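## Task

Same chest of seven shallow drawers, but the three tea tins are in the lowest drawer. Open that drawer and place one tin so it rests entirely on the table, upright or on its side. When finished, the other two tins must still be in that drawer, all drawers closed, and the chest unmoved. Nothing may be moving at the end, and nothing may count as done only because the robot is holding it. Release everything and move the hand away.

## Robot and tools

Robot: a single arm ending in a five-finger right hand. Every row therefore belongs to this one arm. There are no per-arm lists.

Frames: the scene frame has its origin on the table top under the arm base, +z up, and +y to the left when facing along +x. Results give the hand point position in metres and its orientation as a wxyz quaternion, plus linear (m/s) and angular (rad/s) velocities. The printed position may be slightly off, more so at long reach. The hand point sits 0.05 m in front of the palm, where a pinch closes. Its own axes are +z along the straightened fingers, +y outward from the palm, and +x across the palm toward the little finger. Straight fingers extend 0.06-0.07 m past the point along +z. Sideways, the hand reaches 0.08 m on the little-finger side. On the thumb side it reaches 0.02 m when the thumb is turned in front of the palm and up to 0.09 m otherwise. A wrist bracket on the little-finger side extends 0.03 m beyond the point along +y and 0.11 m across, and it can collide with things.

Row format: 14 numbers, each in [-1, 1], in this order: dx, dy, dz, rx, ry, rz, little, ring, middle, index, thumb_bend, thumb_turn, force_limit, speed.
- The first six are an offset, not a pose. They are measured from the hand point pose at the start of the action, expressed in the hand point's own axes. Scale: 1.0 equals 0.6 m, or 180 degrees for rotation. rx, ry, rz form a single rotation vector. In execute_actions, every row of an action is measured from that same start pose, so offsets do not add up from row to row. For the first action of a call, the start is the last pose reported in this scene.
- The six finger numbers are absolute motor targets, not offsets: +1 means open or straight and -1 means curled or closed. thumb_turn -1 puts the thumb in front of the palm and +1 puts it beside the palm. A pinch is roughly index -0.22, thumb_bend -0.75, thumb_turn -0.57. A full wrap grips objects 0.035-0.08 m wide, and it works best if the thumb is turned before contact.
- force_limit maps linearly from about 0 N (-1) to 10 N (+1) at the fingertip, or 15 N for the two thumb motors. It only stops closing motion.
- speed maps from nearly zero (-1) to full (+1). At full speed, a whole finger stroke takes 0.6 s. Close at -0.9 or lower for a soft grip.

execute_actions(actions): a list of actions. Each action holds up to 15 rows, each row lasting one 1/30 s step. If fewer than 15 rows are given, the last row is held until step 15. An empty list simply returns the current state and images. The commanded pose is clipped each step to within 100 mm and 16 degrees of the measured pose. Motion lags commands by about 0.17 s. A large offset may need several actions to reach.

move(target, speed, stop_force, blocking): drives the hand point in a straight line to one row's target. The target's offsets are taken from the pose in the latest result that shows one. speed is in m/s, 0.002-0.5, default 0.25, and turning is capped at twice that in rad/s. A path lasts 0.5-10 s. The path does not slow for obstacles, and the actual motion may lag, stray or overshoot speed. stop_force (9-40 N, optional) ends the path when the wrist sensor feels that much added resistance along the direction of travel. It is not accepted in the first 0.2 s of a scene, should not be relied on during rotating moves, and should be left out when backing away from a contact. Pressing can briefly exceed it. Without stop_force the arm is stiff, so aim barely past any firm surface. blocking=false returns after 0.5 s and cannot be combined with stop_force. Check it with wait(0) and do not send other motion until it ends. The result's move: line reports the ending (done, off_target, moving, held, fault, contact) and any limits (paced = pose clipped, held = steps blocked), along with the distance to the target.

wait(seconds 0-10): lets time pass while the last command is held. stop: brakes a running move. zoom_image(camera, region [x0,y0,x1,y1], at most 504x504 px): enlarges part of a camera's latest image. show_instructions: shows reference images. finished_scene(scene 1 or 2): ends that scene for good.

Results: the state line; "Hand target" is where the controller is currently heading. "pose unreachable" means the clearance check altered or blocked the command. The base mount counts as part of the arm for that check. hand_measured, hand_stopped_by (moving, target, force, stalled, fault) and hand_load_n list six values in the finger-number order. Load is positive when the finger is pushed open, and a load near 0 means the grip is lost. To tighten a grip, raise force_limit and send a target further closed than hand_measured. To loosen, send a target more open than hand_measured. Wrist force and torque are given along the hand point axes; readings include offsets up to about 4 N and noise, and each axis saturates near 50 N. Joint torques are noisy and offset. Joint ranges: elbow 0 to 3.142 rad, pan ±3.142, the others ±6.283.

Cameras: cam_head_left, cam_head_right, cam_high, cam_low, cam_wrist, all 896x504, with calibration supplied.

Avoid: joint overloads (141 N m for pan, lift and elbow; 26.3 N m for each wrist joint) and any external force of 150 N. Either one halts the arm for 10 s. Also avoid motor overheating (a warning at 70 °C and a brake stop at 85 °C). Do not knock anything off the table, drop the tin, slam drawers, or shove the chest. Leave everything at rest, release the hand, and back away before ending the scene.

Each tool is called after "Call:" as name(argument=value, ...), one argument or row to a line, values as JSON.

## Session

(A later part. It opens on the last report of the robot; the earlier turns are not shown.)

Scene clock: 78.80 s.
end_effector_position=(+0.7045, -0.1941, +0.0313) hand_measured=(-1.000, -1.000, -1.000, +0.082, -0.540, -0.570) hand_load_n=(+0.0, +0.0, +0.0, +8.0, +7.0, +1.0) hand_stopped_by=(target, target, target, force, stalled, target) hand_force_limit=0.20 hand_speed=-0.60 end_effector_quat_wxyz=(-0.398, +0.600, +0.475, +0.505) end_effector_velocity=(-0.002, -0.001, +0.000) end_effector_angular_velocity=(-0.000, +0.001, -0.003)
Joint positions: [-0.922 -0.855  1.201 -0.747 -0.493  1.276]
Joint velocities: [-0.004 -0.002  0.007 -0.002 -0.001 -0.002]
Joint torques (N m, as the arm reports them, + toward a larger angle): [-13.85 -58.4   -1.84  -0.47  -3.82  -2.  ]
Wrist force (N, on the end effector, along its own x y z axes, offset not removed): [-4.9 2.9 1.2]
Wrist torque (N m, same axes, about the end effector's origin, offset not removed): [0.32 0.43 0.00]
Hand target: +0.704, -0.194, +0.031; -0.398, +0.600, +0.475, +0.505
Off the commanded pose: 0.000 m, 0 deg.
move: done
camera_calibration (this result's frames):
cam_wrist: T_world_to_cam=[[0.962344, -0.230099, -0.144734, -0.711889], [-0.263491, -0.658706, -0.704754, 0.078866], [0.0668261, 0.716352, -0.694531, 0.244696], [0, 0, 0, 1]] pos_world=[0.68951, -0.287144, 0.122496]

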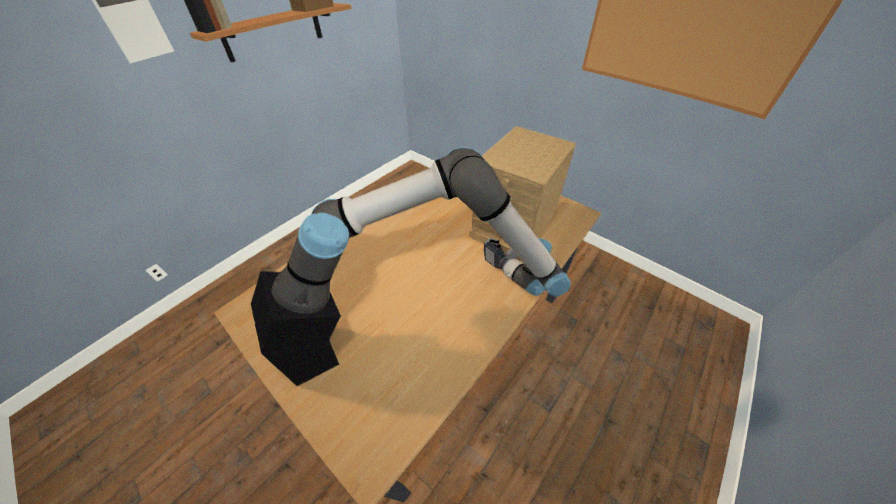

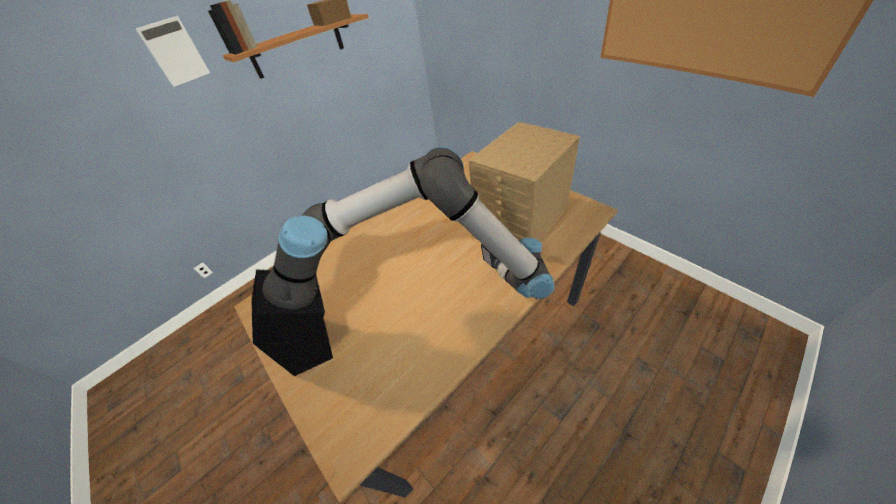

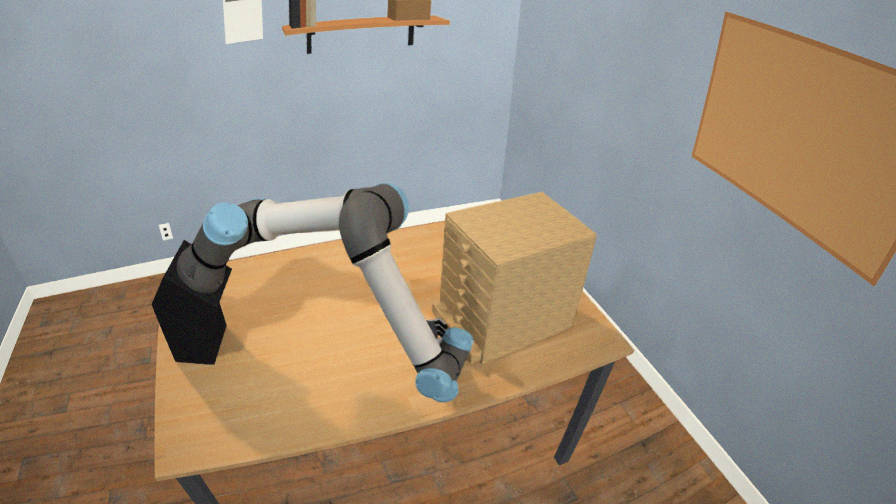

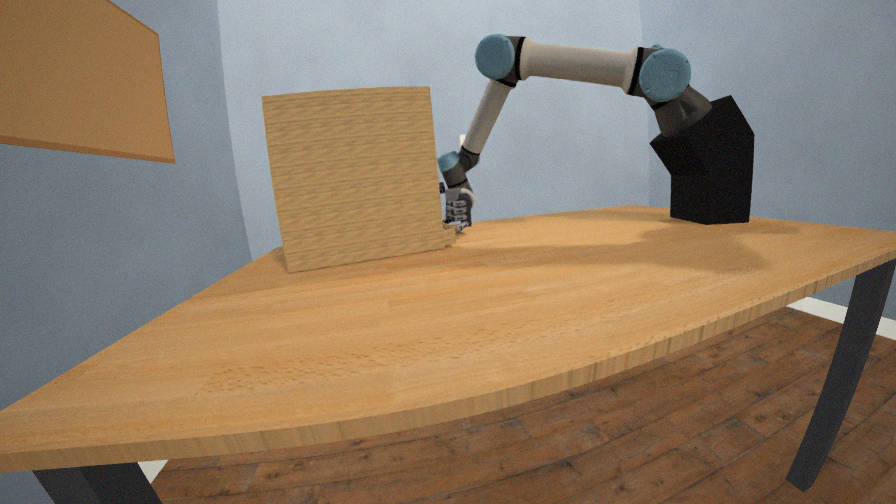

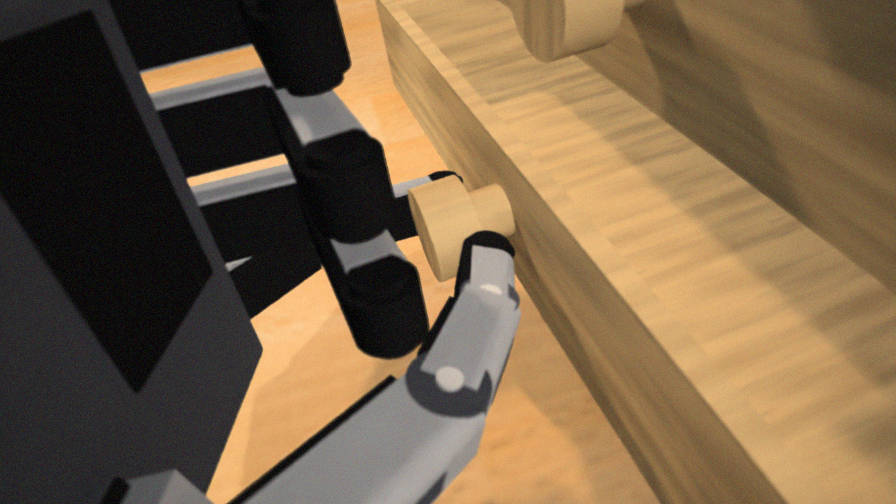

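Works. Remaining 0.12.

Call:
move(
  target=[-0.012,-0.187,-0.07,0,0,0,-1,-1,-1,-0.4,-0.55,-0.57,0.2,-0.6],
  speed=0.04,
  stop_force=12,
)

Scene clock: 83.03 s.
end_effector_position=(+0.5858, -0.2094, +0.0315) hand_measured=(-1.000, -1.000, -1.000, +0.082, -0.540, -0.570) hand_load_n=(+0.0, +0.0, +0.0, +8.0, +7.5, +1.0) hand_stopped_by=(target, target, target, force, stalled, target) hand_force_limit=0.20 hand_speed=-0.60 end_effector_quat_wxyz=(-0.398, +0.600, +0.475, +0.505) end_effector_velocity=(-0.002, -0.001, +0.000) end_effector_angular_velocity=(-0.002, -0.001, +0.000)
Joint positions: [-1.06  -0.913  1.479 -0.888 -0.622  1.184]
Joint velocities: [-0.004 -0.001  0.005 -0.005 -0.003 -0.002]
Joint torques (N m, as the arm reports them, + toward a larger angle): [-18.54 -52.34   2.64  -0.21  -4.21  -1.74]
Wrist force (N, on the end effector, along its own x y z axes, offset not removed): [-4.5 2.2 1.3]
Wrist torque (N m, same axes, about the end effector's origin, offset not removed): [0.25 0.45 -0.11]
Hand target: +0.585, -0.209, +0.031; -0.398, +0.600, +0.475, +0.505
Off the commanded pose: 0.000 m, 0 deg.
move: done
camera_calibration (this result's frames):
cam_wrist: T_world_to_cam=[[0.962343, -0.230121, -0.144706, -0.601175], [-0.263476, -0.658589, -0.70487, 0.0375847], [0.0669036, 0.716453, -0.694419, 0.263703], [0, 0, 0, 1]] pos_world=[0.570796, -0.302521, 0.122619]

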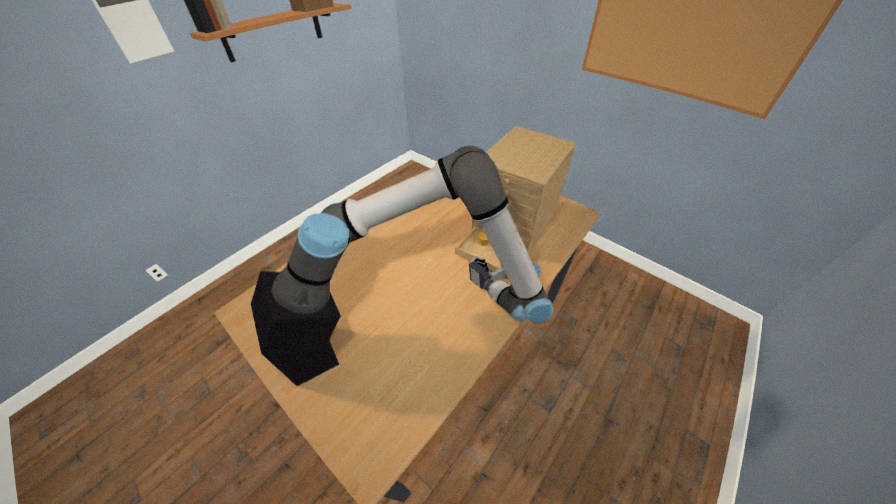

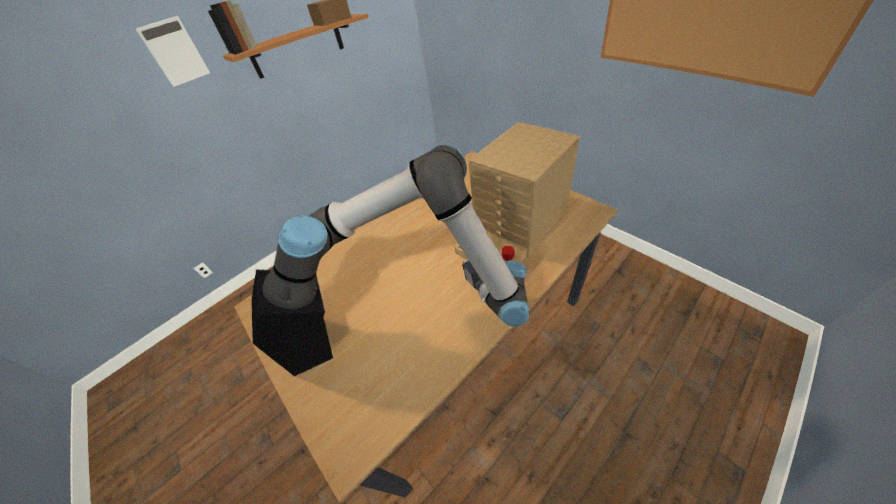

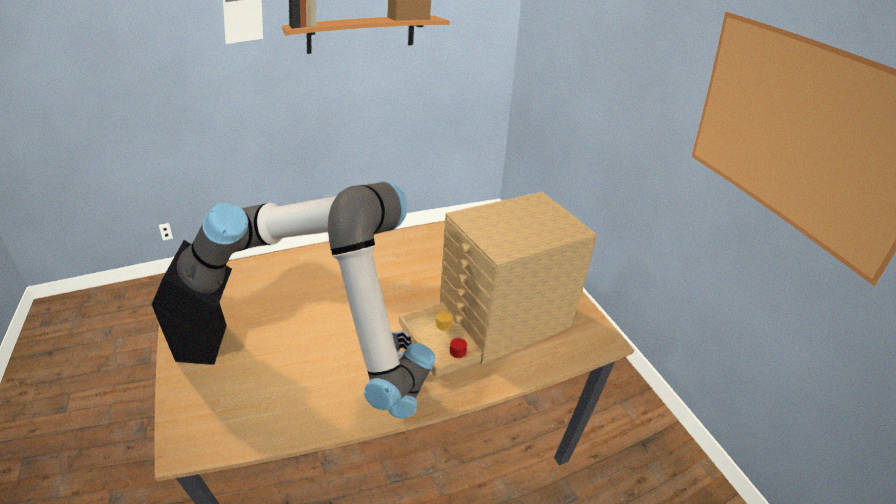

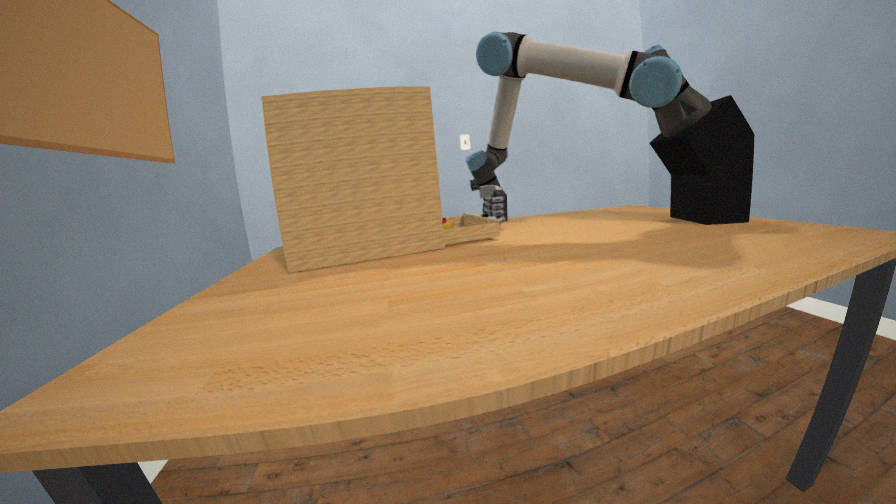

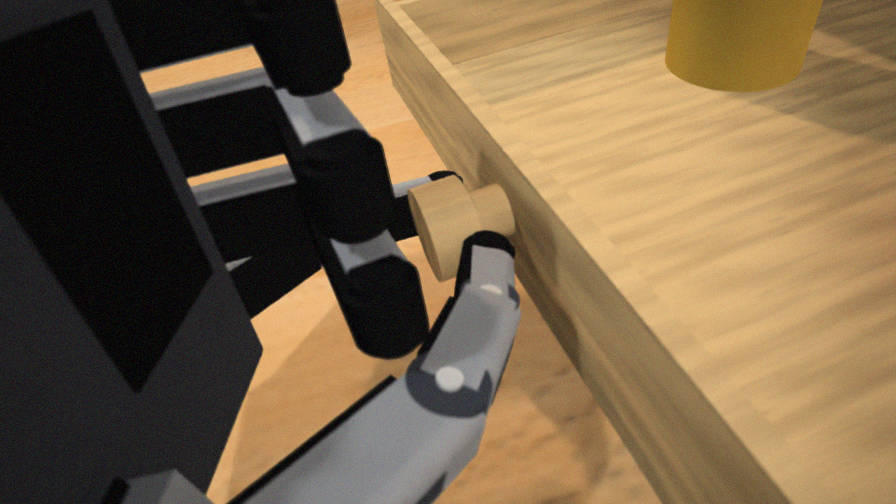

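Call:
move(
  target=[-0.004,-0.062,-0.023,0,0,0,-1,-1,-1,-0.4,-0.55,-0.57,0.2,-0.6],
  speed=0.03,
  stop_force=12,
)

Call:
execute_actions(
  actions=[
    [[0,0,0,0,0,0,-1,-1,-1,0.5,-0.3,-0.57,0.2,-0.3]],
    [[0,0,0,0,0,0,-1,-1,-1,0.5,-0.3,-0.57,0.2,-0.3]],
  ],
)

Call:
move(
  target=[0,-0.065,-0.022,0,0,0,-1,-1,-1,0.5,-0.3,-0.57,0.2,-0.3],
  speed=0.04,
)

Scene clock: 86.90 s.
end_effector_position=(+0.5467, -0.2144, +0.0315) hand_measured=(-1.000, -1.000, -1.000, +0.082, -0.540, -0.570) hand_load_n=(+0.0, +0.0, +0.0, +8.0, +7.5, +1.0) hand_stopped_by=(target, target, target, force, stalled, target) hand_force_limit=0.20 hand_speed=-0.60 end_effector_quat_wxyz=(-0.398, +0.600, +0.475, +0.505) end_effector_velocity=(-0.003, -0.000, -0.000) end_effector_angular_velocity=(-0.001, -0.001, +0.001)
Joint positions: [-1.11  -0.918  1.552 -0.936 -0.67   1.158]
Joint velocities: [-0.003 -0.001  0.005 -0.005 -0.003 -0.001]
Joint torques (N m, as the arm reports them, + toward a larger angle): [-20.07 -50.67   3.7   -0.1   -4.53  -2.21]
Wrist force (N, on the end effector, along its own x y z axes, offset not removed): [-4.3 2.4 1.9]
Wrist torque (N m, same axes, about the end effector's origin, offset not removed): [0.21 0.35 -0.03]
Hand target: +0.546, -0.214, +0.031; -0.398, +0.600, +0.475, +0.505
Off the commanded pose: 0.000 m, 0 deg.
move: done
camera_calibration (this result's frames):
cam_wrist: T_world_to_cam=[[0.962343, -0.230127, -0.144697, -0.564667], [-0.263469, -0.658543, -0.704915, 0.0240347], [0.0669307, 0.716494, -0.694375, 0.26986], [0, 0, 0, 1]] pos_world=[0.531674, -0.30747, 0.122621]

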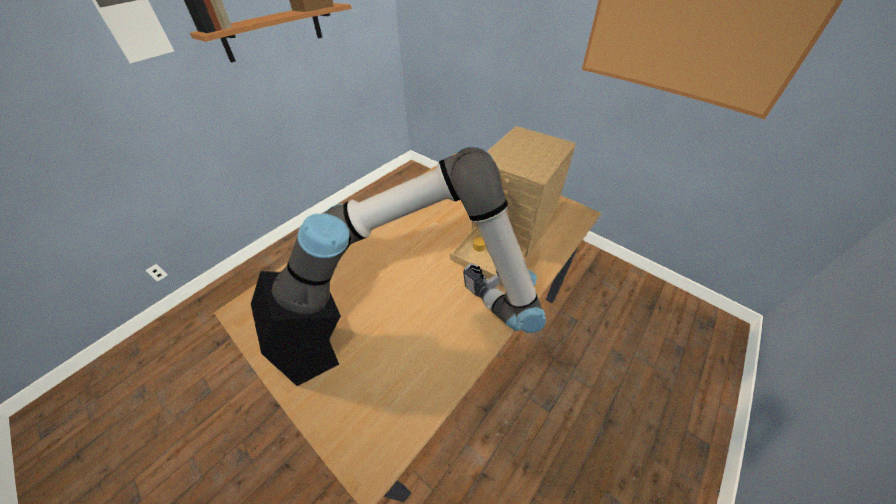

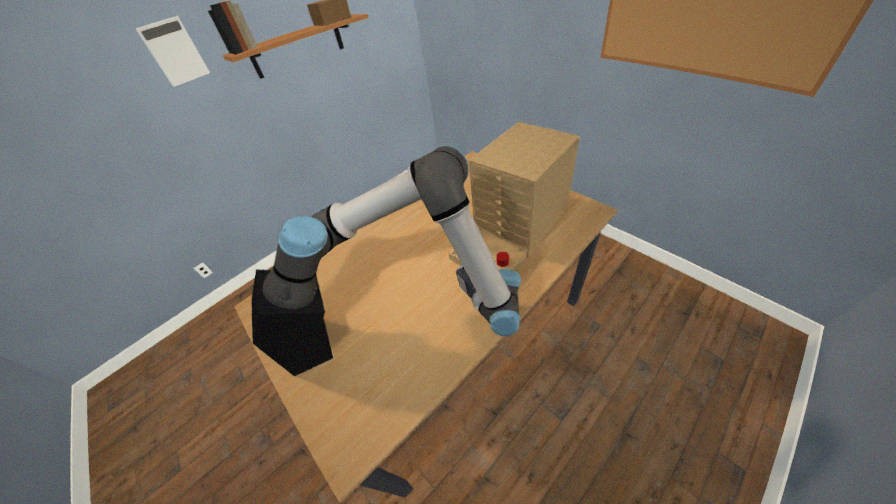

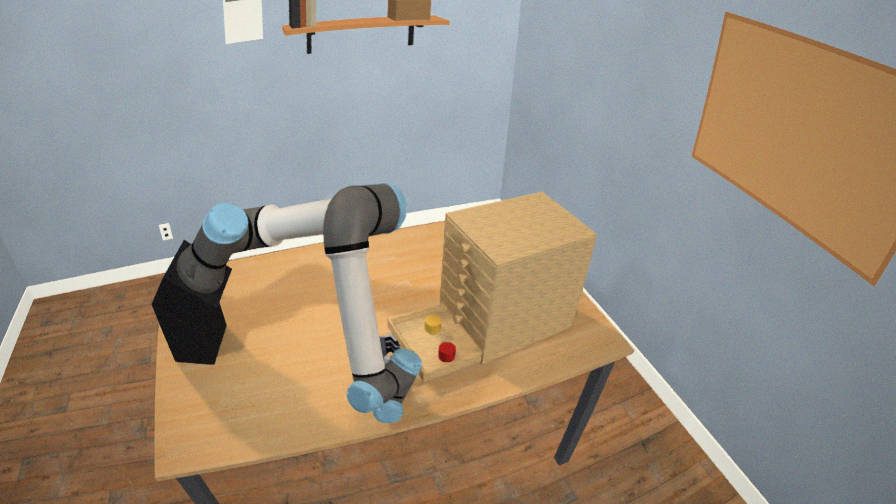

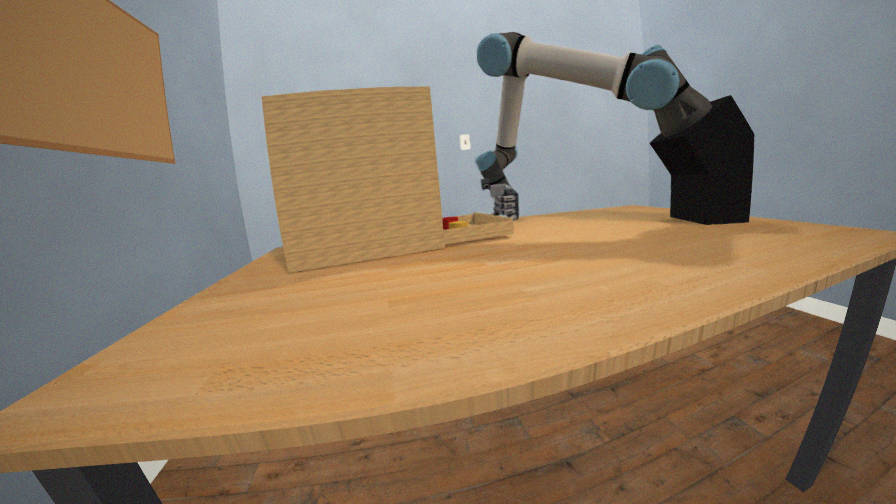

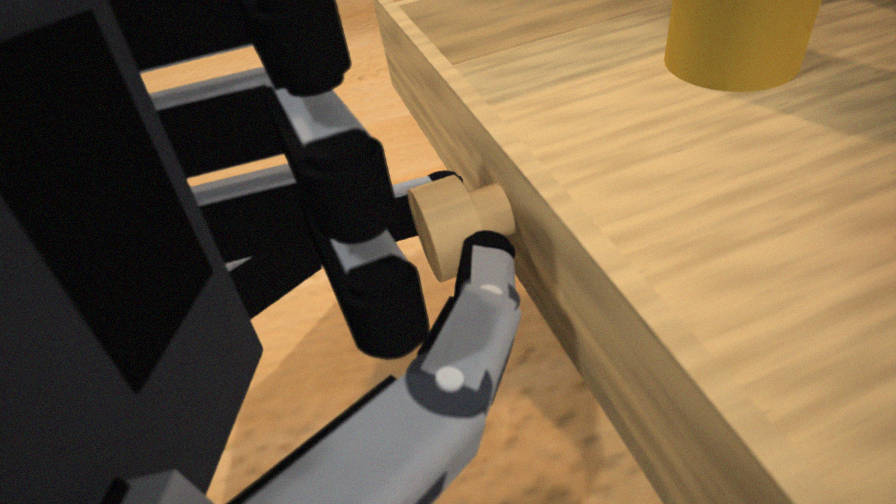

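Scene clock: 87.90 s.
end_effector_position=(+0.5466, -0.2144, +0.0315) hand_measured=(-1.000, -1.000, -1.000, +0.500, -0.300, -0.570) hand_load_n=(+0.0, +0.0, +0.0, +0.0, -0.5, +0.5) hand_stopped_by=(target, target, target, target, target, target) hand_force_limit=0.20 hand_speed=-0.30 end_effector_quat_wxyz=(-0.398, +0.600, +0.475, +0.505) end_effector_velocity=(-0.000, +0.000, +0.000) end_effector_angular_velocity=(+0.001, +0.000, +0.000)
Joint positions: [-1.11  -0.918  1.552 -0.936 -0.67   1.158]
Joint velocities: [ 0.     0.     0.     0.001 -0.     0.   ]
Joint torques (N m, as the arm reports them, + toward a larger angle): [ -2.09 -48.92 -10.41   2.06   1.26   0.84]
Wrist force (N, on the end effector, along its own x y z axes, offset not removed): [-1.9 -0.1 1.1]
Wrist torque (N m, same axes, about the end effector's origin, offset not removed): [0.12 0.25 0.00]
Hand target: +0.547, -0.214, +0.031; -0.398, +0.600, +0.475, +0.505
Off the commanded pose: 0.000 m, 0 deg.
camera_calibration (this result's frames):
cam_wrist: T_world_to_cam=[[0.962342, -0.230154, -0.144662, -0.564631], [-0.263465, -0.658575, -0.704886, 0.0239817], [0.0669619, 0.716455, -0.694412, 0.269906], [0, 0, 0, 1]] pos_world=[0.531613, -0.307534, 0.12265]

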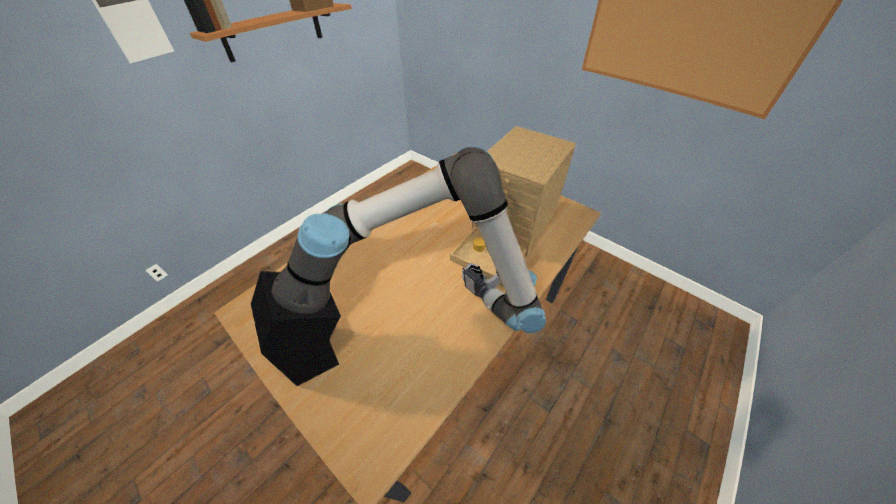

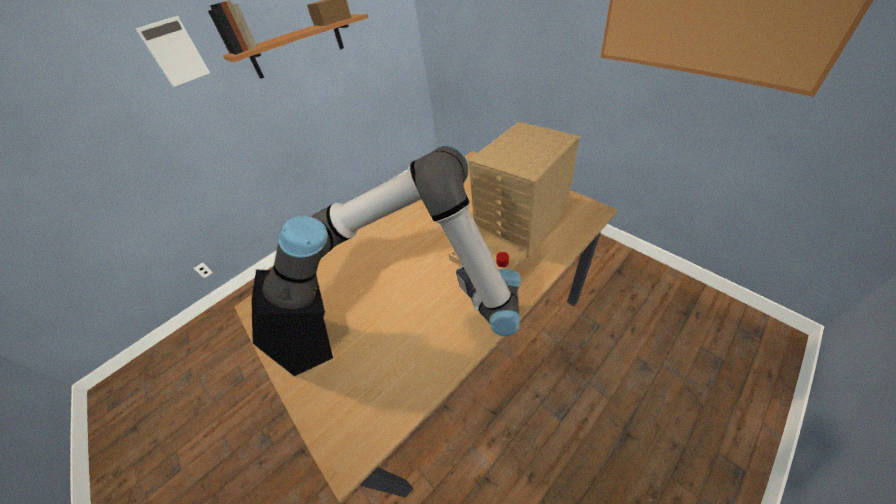

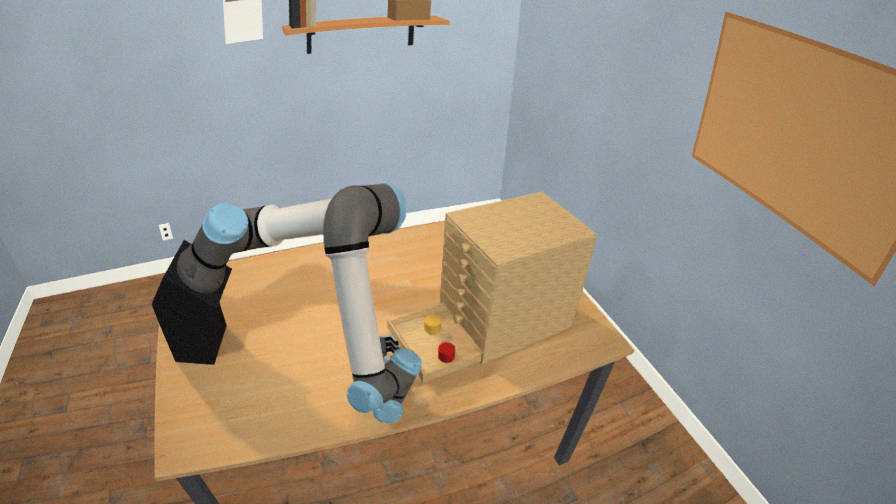

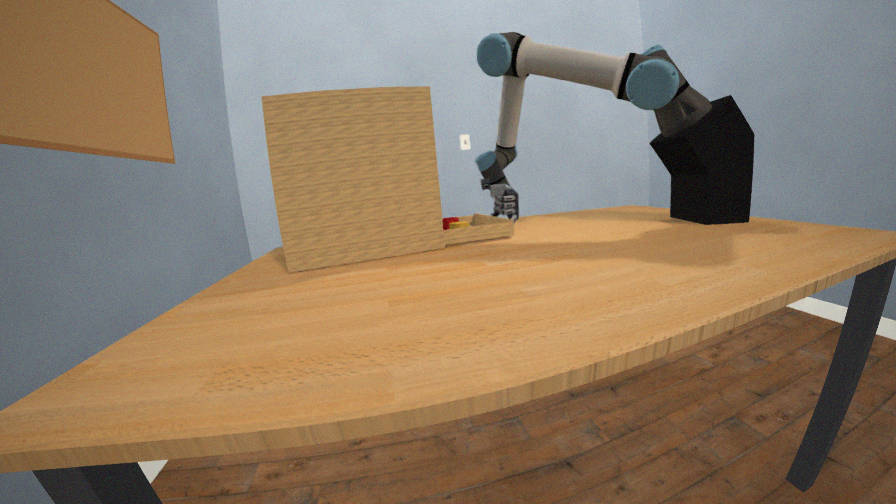

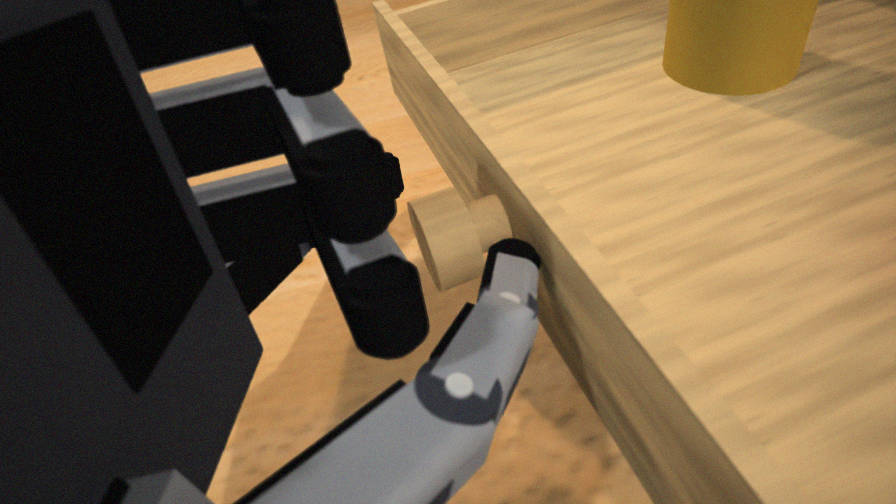

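Scene clock: 89.33 s.
end_effector_position=(+0.5060, -0.2180, +0.0337) hand_measured=(-1.000, -1.000, -1.000, +0.500, -0.300, -0.570) hand_load_n=(+0.0, +0.0, +0.0, +0.0, +0.0, +0.0) hand_stopped_by=(target, target, target, target, target, target) hand_force_limit=0.20 hand_speed=-0.30 end_effector_quat_wxyz=(-0.398, +0.600, +0.475, +0.505) end_effector_velocity=(-0.002, +0.000, +0.000) end_effector_angular_velocity=(+0.000, -0.000, +0.001)
Joint positions: [-1.165 -0.924  1.628 -0.986 -0.723  1.133]
Joint velocities: [-0.002 -0.     0.005 -0.004 -0.003 -0.001]
Joint torques (N m, as the arm reports them, + toward a larger angle): [-18.92 -48.25   6.24  -0.39  -4.18  -2.07]
Wrist force (N, on the end effector, along its own x y z axes, offset not removed): [-2.2 1.3 0.5]
Wrist torque (N m, same axes, about the end effector's origin, offset not removed): [0.27 0.37 -0.04]
Hand target: +0.506, -0.218, +0.034; -0.398, +0.600, +0.475, +0.505
Off the commanded pose: 0.000 m, 0 deg.
move: done
camera_calibration (this result's frames):
cam_wrist: T_world_to_cam=[[0.962343, -0.230159, -0.14465, -0.526015], [-0.263456, -0.658527, -0.704935, 0.0125243], [0.0669909, 0.716498, -0.694365, 0.276729], [0, 0, 0, 1]] pos_world=[0.490968, -0.311095, 0.124891]

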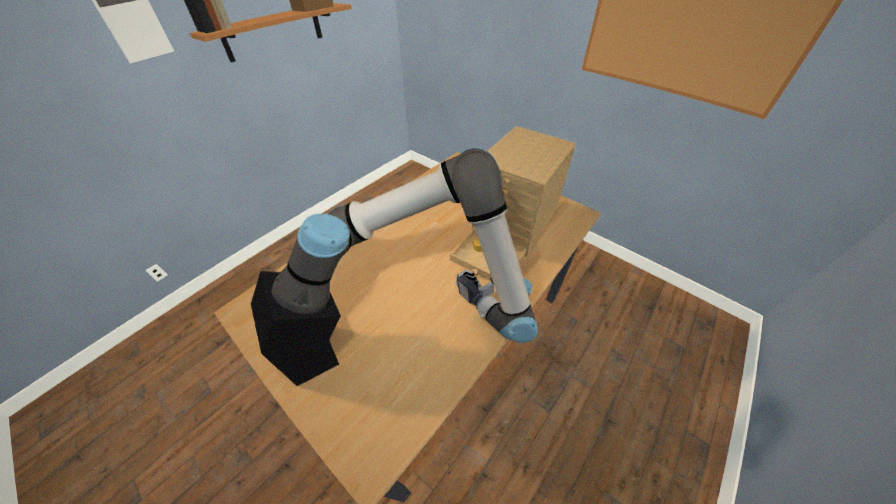

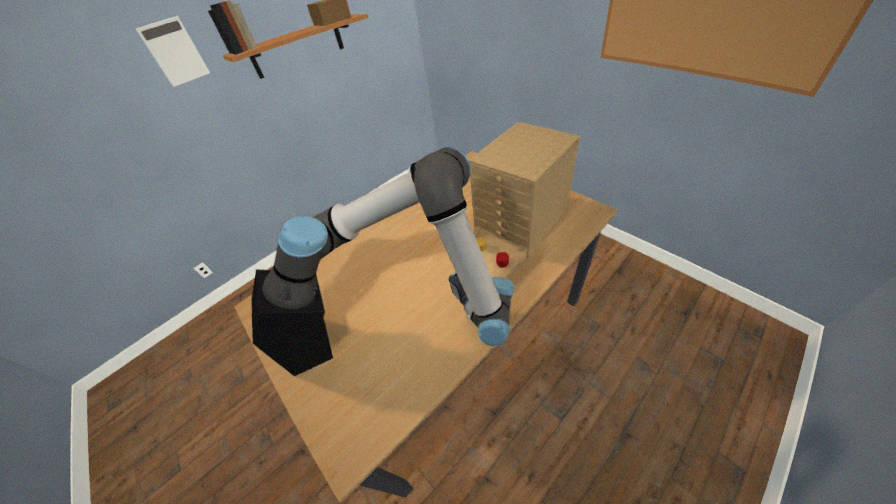

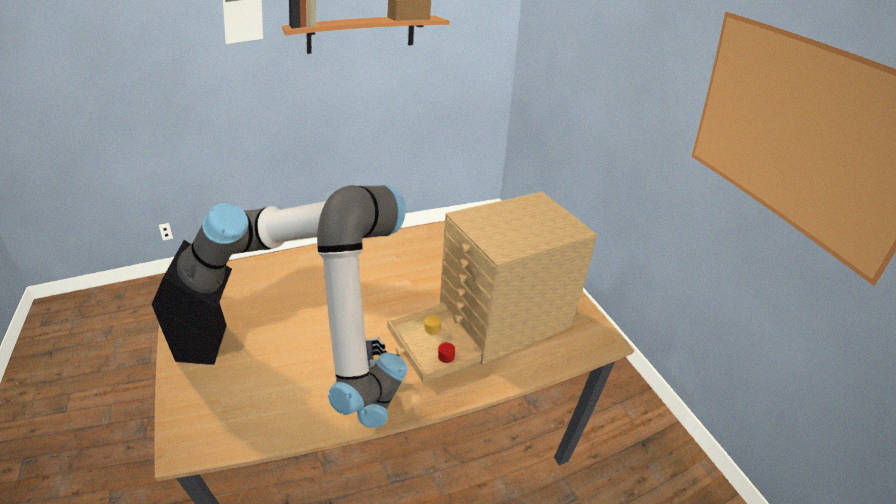

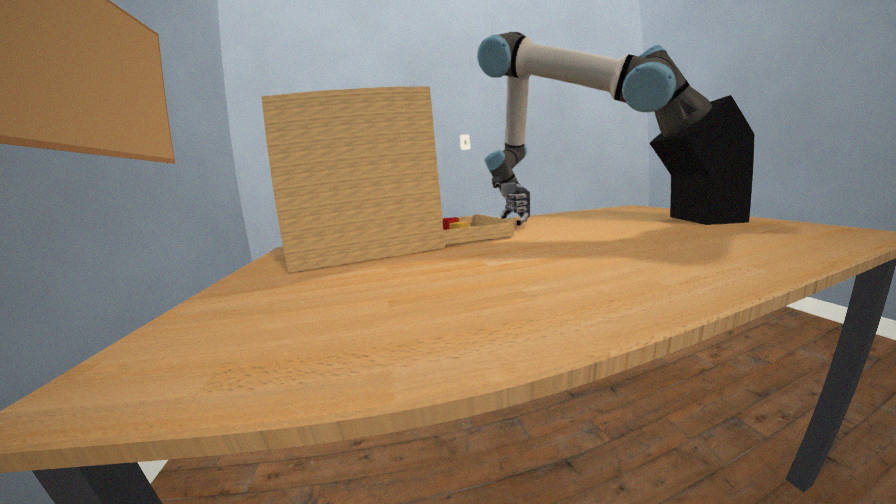

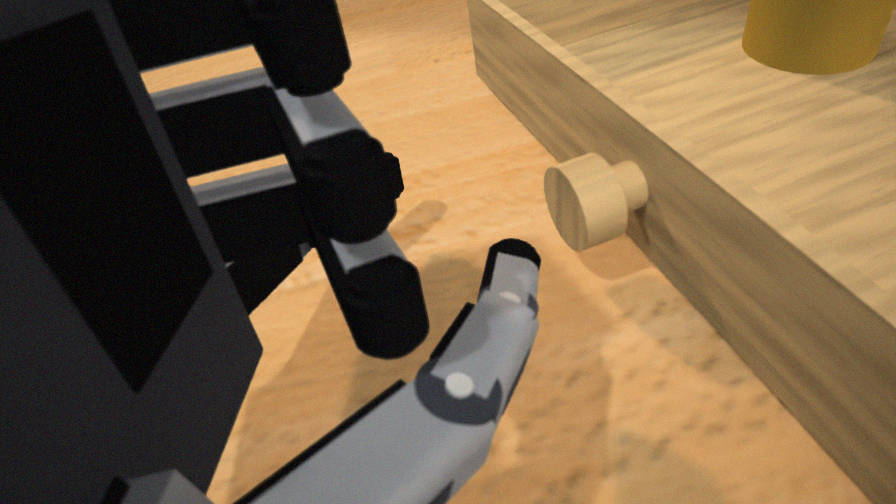

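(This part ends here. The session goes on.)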